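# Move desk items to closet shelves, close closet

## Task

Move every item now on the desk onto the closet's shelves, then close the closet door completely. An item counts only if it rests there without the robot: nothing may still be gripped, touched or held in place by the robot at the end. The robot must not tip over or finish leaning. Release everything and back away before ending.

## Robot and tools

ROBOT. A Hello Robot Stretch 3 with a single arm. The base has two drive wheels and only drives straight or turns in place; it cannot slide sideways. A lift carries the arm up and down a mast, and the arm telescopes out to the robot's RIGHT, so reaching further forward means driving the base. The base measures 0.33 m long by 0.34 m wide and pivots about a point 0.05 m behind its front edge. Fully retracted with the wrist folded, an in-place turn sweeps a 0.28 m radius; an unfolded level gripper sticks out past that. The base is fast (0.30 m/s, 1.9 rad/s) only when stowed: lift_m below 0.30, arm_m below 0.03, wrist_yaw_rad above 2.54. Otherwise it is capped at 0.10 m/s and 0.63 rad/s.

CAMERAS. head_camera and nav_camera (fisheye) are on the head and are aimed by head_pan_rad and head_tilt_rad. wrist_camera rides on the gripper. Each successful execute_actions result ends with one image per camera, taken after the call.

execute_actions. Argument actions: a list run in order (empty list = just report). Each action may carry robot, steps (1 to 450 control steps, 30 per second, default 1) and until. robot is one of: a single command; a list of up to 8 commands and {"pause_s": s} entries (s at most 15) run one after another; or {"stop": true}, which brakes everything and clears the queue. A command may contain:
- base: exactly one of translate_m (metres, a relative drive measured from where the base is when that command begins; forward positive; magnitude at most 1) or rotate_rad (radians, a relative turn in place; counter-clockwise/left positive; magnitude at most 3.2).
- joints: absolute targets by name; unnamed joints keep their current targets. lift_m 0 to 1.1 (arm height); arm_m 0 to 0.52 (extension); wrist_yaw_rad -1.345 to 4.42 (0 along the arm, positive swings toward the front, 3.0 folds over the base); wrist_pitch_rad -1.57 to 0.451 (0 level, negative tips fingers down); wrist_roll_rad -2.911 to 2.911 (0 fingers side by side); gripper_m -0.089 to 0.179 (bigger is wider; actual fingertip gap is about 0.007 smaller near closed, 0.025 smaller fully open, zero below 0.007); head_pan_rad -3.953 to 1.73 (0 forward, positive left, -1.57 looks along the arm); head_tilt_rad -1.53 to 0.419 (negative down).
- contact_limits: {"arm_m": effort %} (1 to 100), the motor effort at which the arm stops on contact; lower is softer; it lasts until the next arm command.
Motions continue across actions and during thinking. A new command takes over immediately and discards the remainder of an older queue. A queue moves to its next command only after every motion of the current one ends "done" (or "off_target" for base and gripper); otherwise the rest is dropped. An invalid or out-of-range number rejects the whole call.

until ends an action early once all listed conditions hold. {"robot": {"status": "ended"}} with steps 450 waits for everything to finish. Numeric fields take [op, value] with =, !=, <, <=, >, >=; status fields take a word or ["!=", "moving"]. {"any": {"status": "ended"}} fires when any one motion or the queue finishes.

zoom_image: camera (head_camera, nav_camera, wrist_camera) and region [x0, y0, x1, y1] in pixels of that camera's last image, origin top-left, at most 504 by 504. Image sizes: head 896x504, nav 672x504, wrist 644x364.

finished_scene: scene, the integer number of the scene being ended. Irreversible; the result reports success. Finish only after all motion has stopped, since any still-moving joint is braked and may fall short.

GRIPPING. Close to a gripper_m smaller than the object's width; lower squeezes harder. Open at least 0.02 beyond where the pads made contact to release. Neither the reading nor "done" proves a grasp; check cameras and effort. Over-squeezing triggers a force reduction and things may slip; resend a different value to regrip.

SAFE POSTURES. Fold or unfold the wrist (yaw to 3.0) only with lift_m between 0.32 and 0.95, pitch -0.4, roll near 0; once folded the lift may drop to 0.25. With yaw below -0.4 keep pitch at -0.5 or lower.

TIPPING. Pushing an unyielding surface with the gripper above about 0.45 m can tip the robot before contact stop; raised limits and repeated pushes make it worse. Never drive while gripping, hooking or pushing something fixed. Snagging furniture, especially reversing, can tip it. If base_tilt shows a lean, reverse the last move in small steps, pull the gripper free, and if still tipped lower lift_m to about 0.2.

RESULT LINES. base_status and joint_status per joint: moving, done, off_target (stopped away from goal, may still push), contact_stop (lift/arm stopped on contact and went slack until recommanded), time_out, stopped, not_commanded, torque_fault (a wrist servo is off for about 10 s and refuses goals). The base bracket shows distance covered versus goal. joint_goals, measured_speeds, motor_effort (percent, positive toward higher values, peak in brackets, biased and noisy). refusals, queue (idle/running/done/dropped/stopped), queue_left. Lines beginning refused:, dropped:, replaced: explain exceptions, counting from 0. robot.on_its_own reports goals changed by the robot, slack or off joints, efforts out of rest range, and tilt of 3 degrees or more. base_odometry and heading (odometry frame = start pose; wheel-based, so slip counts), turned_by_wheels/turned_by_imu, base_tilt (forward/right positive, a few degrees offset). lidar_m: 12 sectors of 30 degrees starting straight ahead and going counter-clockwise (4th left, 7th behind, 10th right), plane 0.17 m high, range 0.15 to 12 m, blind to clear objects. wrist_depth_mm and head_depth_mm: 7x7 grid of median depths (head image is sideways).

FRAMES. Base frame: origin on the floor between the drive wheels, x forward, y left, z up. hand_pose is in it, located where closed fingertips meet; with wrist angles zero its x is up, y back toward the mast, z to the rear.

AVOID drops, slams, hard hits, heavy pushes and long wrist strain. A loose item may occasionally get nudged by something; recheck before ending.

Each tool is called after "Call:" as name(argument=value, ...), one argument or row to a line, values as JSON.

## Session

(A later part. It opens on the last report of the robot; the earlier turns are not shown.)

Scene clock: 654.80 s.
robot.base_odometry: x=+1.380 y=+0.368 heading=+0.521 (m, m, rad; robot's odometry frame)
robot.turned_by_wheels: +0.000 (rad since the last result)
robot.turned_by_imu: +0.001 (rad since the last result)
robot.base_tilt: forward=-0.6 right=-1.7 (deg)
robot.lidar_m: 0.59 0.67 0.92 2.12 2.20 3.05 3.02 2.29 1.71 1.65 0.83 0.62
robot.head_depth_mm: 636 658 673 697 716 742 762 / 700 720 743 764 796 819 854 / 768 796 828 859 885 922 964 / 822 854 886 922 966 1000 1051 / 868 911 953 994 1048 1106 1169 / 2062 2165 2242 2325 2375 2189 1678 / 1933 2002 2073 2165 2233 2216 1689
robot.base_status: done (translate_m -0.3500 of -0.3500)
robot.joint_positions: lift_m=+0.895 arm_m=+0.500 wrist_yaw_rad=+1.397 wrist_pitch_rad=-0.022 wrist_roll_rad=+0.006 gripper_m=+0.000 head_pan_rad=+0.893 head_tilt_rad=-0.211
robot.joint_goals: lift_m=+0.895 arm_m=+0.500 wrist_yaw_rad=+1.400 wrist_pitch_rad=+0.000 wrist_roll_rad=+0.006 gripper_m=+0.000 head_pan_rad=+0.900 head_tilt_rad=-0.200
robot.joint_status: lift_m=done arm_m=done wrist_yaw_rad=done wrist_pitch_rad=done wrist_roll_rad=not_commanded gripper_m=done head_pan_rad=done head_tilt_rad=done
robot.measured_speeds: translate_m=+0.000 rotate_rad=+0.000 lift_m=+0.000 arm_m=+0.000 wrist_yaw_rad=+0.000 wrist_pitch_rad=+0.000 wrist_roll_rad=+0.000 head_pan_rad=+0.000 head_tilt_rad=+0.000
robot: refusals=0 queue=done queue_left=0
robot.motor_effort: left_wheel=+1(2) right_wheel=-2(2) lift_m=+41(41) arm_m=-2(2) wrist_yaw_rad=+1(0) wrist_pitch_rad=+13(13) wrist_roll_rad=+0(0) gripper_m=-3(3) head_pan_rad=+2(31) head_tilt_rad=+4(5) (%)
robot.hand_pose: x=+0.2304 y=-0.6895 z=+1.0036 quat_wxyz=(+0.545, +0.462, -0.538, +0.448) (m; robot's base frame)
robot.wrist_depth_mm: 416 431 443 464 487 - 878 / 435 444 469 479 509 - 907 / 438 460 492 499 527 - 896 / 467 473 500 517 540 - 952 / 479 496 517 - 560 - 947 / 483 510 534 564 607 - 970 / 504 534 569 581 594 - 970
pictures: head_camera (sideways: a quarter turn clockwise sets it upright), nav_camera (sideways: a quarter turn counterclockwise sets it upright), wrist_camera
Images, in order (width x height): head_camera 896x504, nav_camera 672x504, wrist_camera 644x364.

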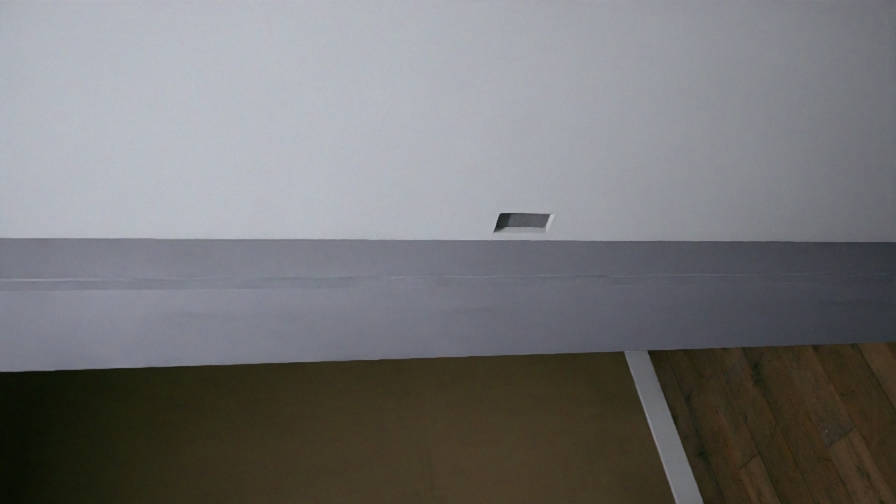

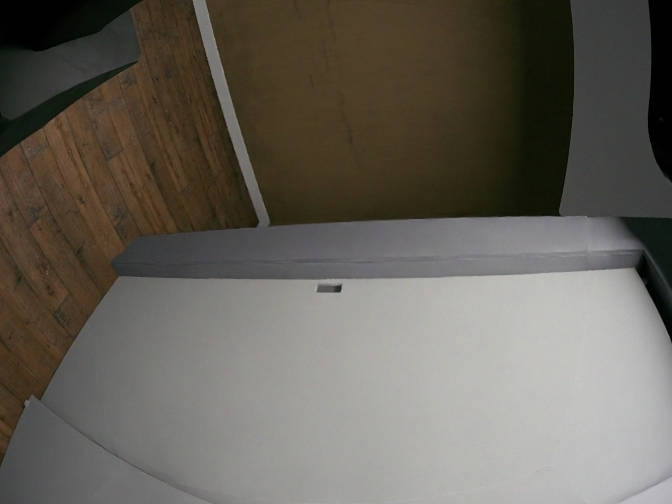

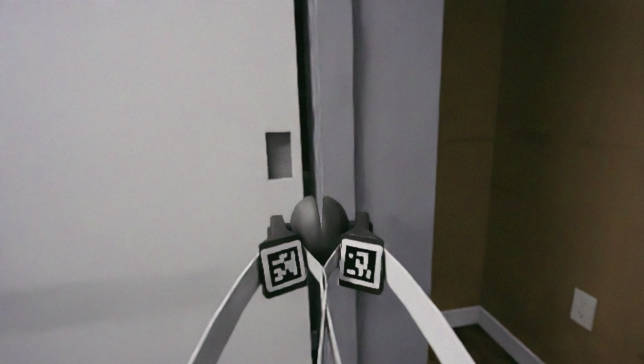

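Call:
execute_actions(
  actions=[
    {"robot":[{"joints":{"wrist_yaw_rad":1.45,"arm_m":0.47},"base":{"translate_m":0.2}}],"steps":200,"until":{"robot":{"status":"ended"}}},
  ],
)

Scene clock: 662.17 s.
robot.base_odometry: x=+1.553 y=+0.467 heading=+0.521 (m, m, rad; robot's odometry frame)
robot.turned_by_wheels: +0.000 (rad since the last result)
robot.turned_by_imu: +0.002 (rad since the last result)
robot.base_tilt: forward=-0.5 right=-1.7 (deg)
robot.lidar_m: 0.40 0.46 0.63 2.12 2.20 3.06 3.66 2.32 1.71 1.66 0.56 0.41
robot.head_depth_mm: 428 441 452 467 481 493 512 / 468 482 498 515 532 551 570 / 517 533 552 574 595 619 645 / 575 598 622 647 674 705 741 / 653 679 711 745 784 824 867 / 708 733 765 790 819 862 907 / 715 794 842 899 967 2000 1586
robot.base_status: done (translate_m +0.2000 of +0.2000)
robot.joint_positions: lift_m=+0.895 arm_m=+0.470 wrist_yaw_rad=+1.448 wrist_pitch_rad=-0.022 wrist_roll_rad=+0.006 gripper_m=+0.000 head_pan_rad=+0.893 head_tilt_rad=-0.211
robot.joint_goals: lift_m=+0.895 arm_m=+0.470 wrist_yaw_rad=+1.450 wrist_pitch_rad=+0.000 wrist_roll_rad=+0.006 gripper_m=+0.000 head_pan_rad=+0.900 head_tilt_rad=-0.200
robot.joint_status: lift_m=done arm_m=done wrist_yaw_rad=done wrist_pitch_rad=done wrist_roll_rad=not_commanded gripper_m=done head_pan_rad=done head_tilt_rad=done
robot.measured_speeds: translate_m=+0.000 rotate_rad=+0.000 lift_m=+0.000 arm_m=+0.000 wrist_yaw_rad=+0.000 wrist_pitch_rad=+0.000 wrist_roll_rad=+0.000 head_pan_rad=+0.000 head_tilt_rad=+0.000
robot: refusals=0 queue=done queue_left=0
robot.motor_effort: left_wheel=+1(6) right_wheel=-3(2) lift_m=+41(41) arm_m=-1(1) wrist_yaw_rad=+1(0) wrist_pitch_rad=+13(12) wrist_roll_rad=+0(0) gripper_m=-3(3) head_pan_rad=+3(2) head_tilt_rad=+5(3) (%)
robot.hand_pose: x=+0.2324 y=-0.6468 z=+1.0036 quat_wxyz=(+0.534, +0.475, -0.526, +0.461) (m; robot's base frame)
robot.wrist_depth_mm: 264 270 278 290 277 293 305 / 272 277 289 301 283 303 317 / 277 290 302 308 298 316 905 / 291 301 307 331 305 327 974 / 298 309 319 - 319 341 981 / 310 322 330 348 334 357 - / 322 335 346 361 367 372 -
pictures: head_camera (sideways: a quarter turn clockwise sets it upright), nav_camera (sideways: a quarter turn counterclockwise sets it upright), wrist_camera
Images, in order (width x height): head_camera 896x504, nav_camera 672x504, wrist_camera 644x364.

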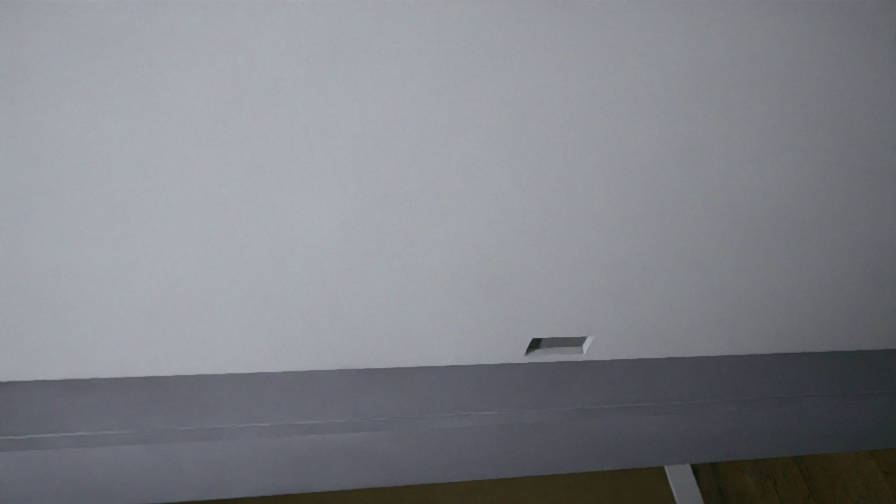

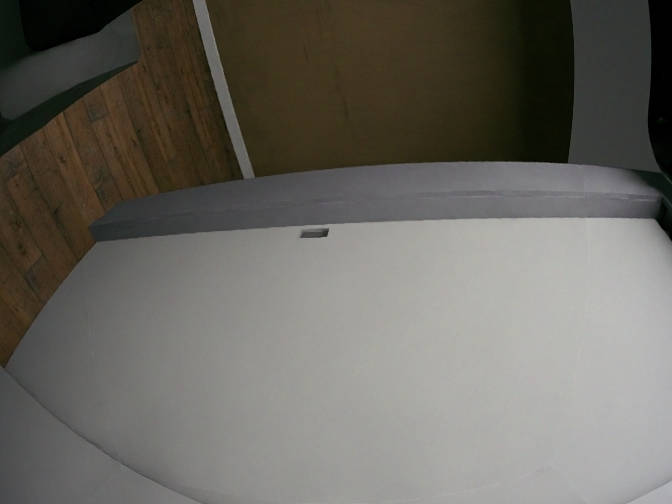

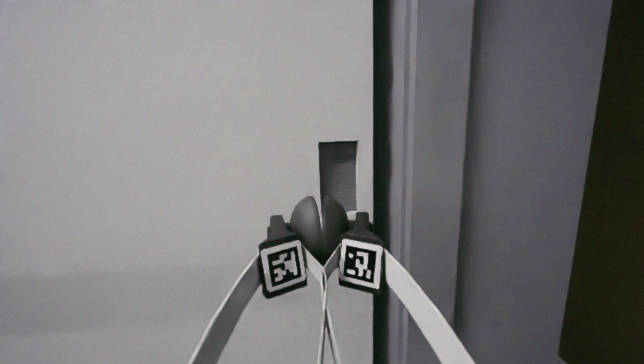

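Call:
execute_actions(
  actions=[
    {"robot":[{"joints":{"arm_m":0.5}},{"base":{"translate_m":0.145}},{"joints":{"arm_m":0.52,"wrist_yaw_rad":1.3},"contact_limits":{"arm_m":25}}],"steps":250,"until":{"robot":{"status":"ended"}}},
  ],
)

Scene clock: 670.80 s.
robot.base_odometry: x=+1.679 y=+0.539 heading=+0.522 (m, m, rad; robot's odometry frame)
robot.turned_by_wheels: +0.000 (rad since the last result)
robot.turned_by_imu: +0.002 (rad since the last result)
robot.base_tilt: forward=-0.6 right=-1.7 (deg)
robot.lidar_m: 0.25 0.31 0.43 0.94 2.20 3.06 3.80 2.32 1.71 0.83 0.35 0.26
robot.head_depth_mm: 283 287 292 299 309 318 329 / 300 310 320 330 341 354 366 / 332 343 355 368 382 398 415 / 370 385 400 416 435 454 477 / 419 438 456 478 501 531 562 / 482 506 533 563 597 637 679 / 570 604 641 686 729 765 802
robot.base_status: done (translate_m +0.1450 of +0.1450)
robot.joint_positions: lift_m=+0.895 arm_m=+0.517 wrist_yaw_rad=+1.326 wrist_pitch_rad=-0.022 wrist_roll_rad=+0.006 gripper_m=+0.000 head_pan_rad=+0.893 head_tilt_rad=-0.211
robot.joint_goals: lift_m=+0.895 arm_m=+0.520 wrist_yaw_rad=+1.300 wrist_pitch_rad=+0.000 wrist_roll_rad=+0.006 gripper_m=+0.000 head_pan_rad=+0.900 head_tilt_rad=-0.200
robot.joint_status: lift_m=done arm_m=done wrist_yaw_rad=off_target wrist_pitch_rad=done wrist_roll_rad=not_commanded gripper_m=done head_pan_rad=done head_tilt_rad=done
robot.measured_speeds: translate_m=+0.000 rotate_rad=+0.000 lift_m=+0.000 arm_m=+0.000 wrist_yaw_rad=+0.000 wrist_pitch_rad=+0.000 wrist_roll_rad=+0.000 head_pan_rad=+0.000 head_tilt_rad=+0.000
robot: refusals=0 queue=dropped queue_left=0
robot.on_its_own: wrist_yaw_rad is at rest, and its effort (-17) is outside its rest range (-12 to +12)
robot.motor_effort: left_wheel=+5(11) right_wheel=-7(24) lift_m=+41(41) arm_m=+5(10) wrist_yaw_rad=-17(41) wrist_pitch_rad=+13(14) wrist_roll_rad=+0(0) gripper_m=-4(6) head_pan_rad=+4(3) head_tilt_rad=+4(4) (%)
robot.contact_limits: arm_m 25 (drawing in: default 15, maximum 25; extending or still: default 22, maximum 35)
robot.hand_pose: x=+0.2266 y=-0.7234 z=+1.0035 quat_wxyz=(+0.561, +0.443, -0.554, +0.428) (m; robot's base frame)
robot.wrist_depth_mm: 134 140 148 157 141 164 178 / 137 144 154 162 145 170 187 / 142 148 159 170 151 178 195 / 146 154 165 180 157 186 204 / 150 158 170 - 163 194 213 / 155 164 174 192 171 203 226 / 160 171 184 196 177 215 237
pictures: head_camera (sideways: a quarter turn clockwise sets it upright), nav_camera (sideways: a quarter turn counterclockwise sets it upright), wrist_camera
Images, in order (width x height): head_camera 896x504, nav_camera 672x504, wrist_camera 644x364.

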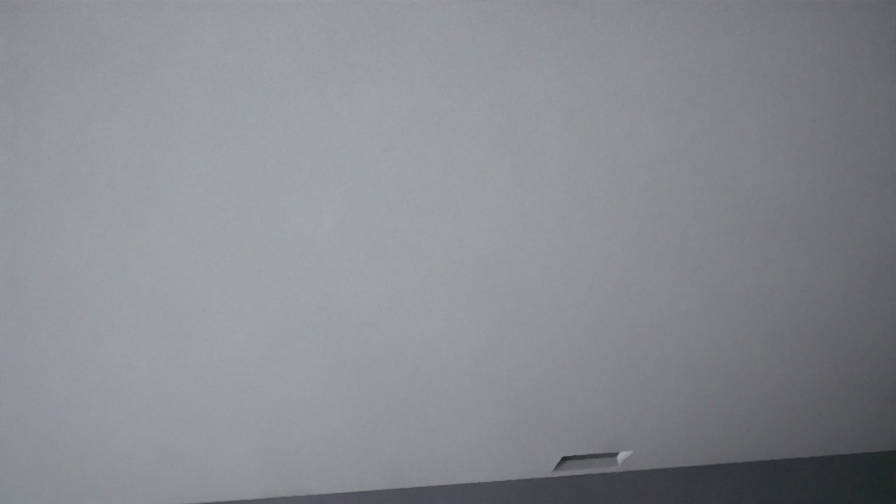

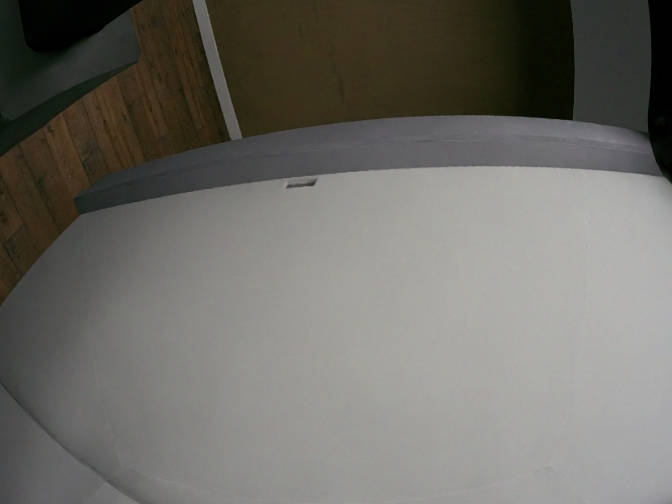

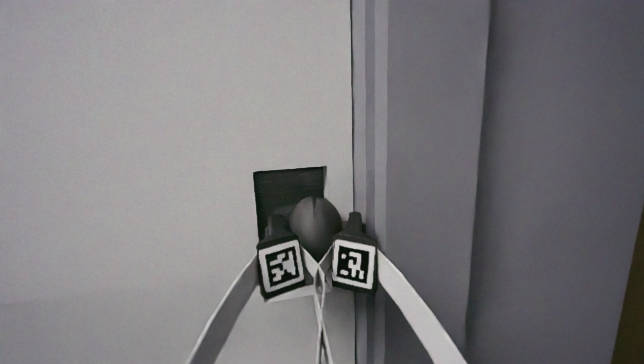

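Call:
execute_actions(
  actions=[
    {"robot":[{"joints":{"wrist_yaw_rad":1.345}},{"base":{"translate_m":-0.3}}],"steps":300,"until":{"robot":{"queue":["!=","running"]}}},
  ],
)

Scene clock: 684.97 s.
robot.base_odometry: x=+1.419 y=+0.390 heading=+0.521 (m, m, rad; robot's odometry frame)
robot.turned_by_wheels: +0.000 (rad since the last result)
robot.turned_by_imu: -0.001 (rad since the last result)
robot.base_tilt: forward=-0.6 right=-1.7 (deg)
robot.lidar_m: 0.55 0.62 0.86 2.12 2.21 3.06 3.08 2.28 1.71 1.65 0.78 0.57
robot.head_depth_mm: 591 606 626 643 664 685 706 / 645 669 688 712 733 760 789 / 712 738 762 794 823 854 894 / 790 821 855 893 932 968 1008 / 789 823 857 895 938 981 1043 / 921 2082 2161 2274 2354 2126 1682 / 1939 1997 2117 2132 2217 2212 1692
robot.base_status: done (translate_m -0.3000 of -0.3000)
robot.joint_positions: lift_m=+0.895 arm_m=+0.517 wrist_yaw_rad=+1.347 wrist_pitch_rad=-0.022 wrist_roll_rad=+0.006 gripper_m=+0.000 head_pan_rad=+0.893 head_tilt_rad=-0.211
robot.joint_goals: lift_m=+0.895 arm_m=+0.520 wrist_yaw_rad=+1.345 wrist_pitch_rad=+0.000 wrist_roll_rad=+0.006 gripper_m=+0.000 head_pan_rad=+0.900 head_tilt_rad=-0.200
robot.joint_status: lift_m=done arm_m=done wrist_yaw_rad=done wrist_pitch_rad=done wrist_roll_rad=not_commanded gripper_m=done head_pan_rad=done head_tilt_rad=done
robot.measured_speeds: translate_m=+0.000 rotate_rad=+0.000 lift_m=+0.000 arm_m=+0.000 wrist_yaw_rad=+0.000 wrist_pitch_rad=+0.000 wrist_roll_rad=+0.000 head_pan_rad=+0.000 head_tilt_rad=+0.000
robot: refusals=0 queue=done queue_left=0
robot.motor_effort: left_wheel=+1(5) right_wheel=-2(9) lift_m=+41(41) arm_m=+3(4) wrist_yaw_rad=-1(19) wrist_pitch_rad=+12(13) wrist_roll_rad=+0(0) gripper_m=-3(4) head_pan_rad=+3(2) head_tilt_rad=+4(3) (%)
robot.contact_limits: arm_m 25 (drawing in: default 15, maximum 25; extending or still: default 22, maximum 35)
robot.hand_pose: x=+0.2279 y=-0.7185 z=+1.0036 quat_wxyz=(+0.556, +0.448, -0.549, +0.434) (m; robot's base frame)
robot.wrist_depth_mm: 375 389 415 422 455 - 857 / 389 407 423 436 469 - 850 / 386 415 443 450 493 - 873 / 405 421 463 469 504 - 891 / 415 445 470 - 534 - 901 / 436 461 482 504 - - 910 / 452 474 511 529 563 - 920
pictures: head_camera (sideways: a quarter turn clockwise sets it upright), nav_camera (sideways: a quarter turn counterclockwise sets it upright), wrist_camera
Images, in order (width x height): head_camera 896x504, nav_camera 672x504, wrist_camera 644x364.

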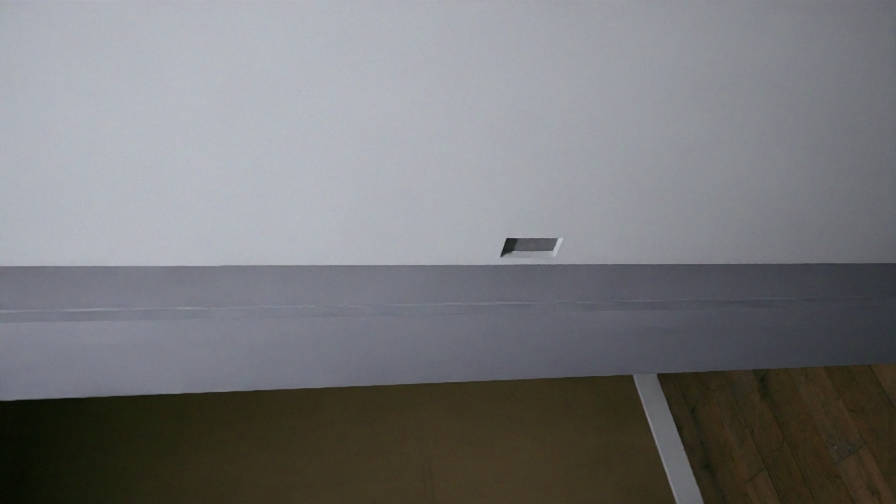

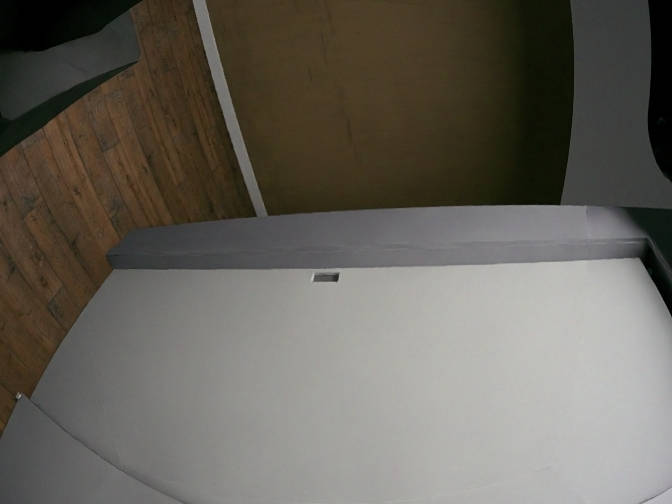

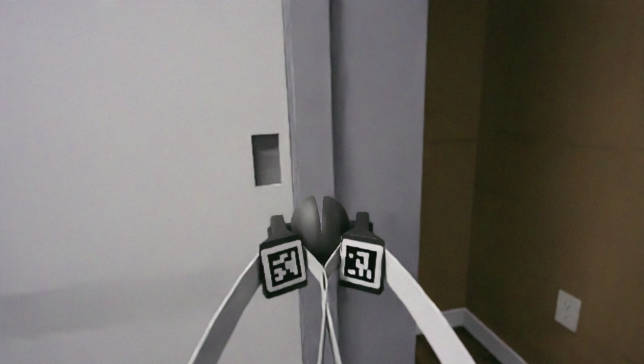

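Both look shut.

Call:
finished_scene(
  scene=1,
)

The scene is finished: the task was done.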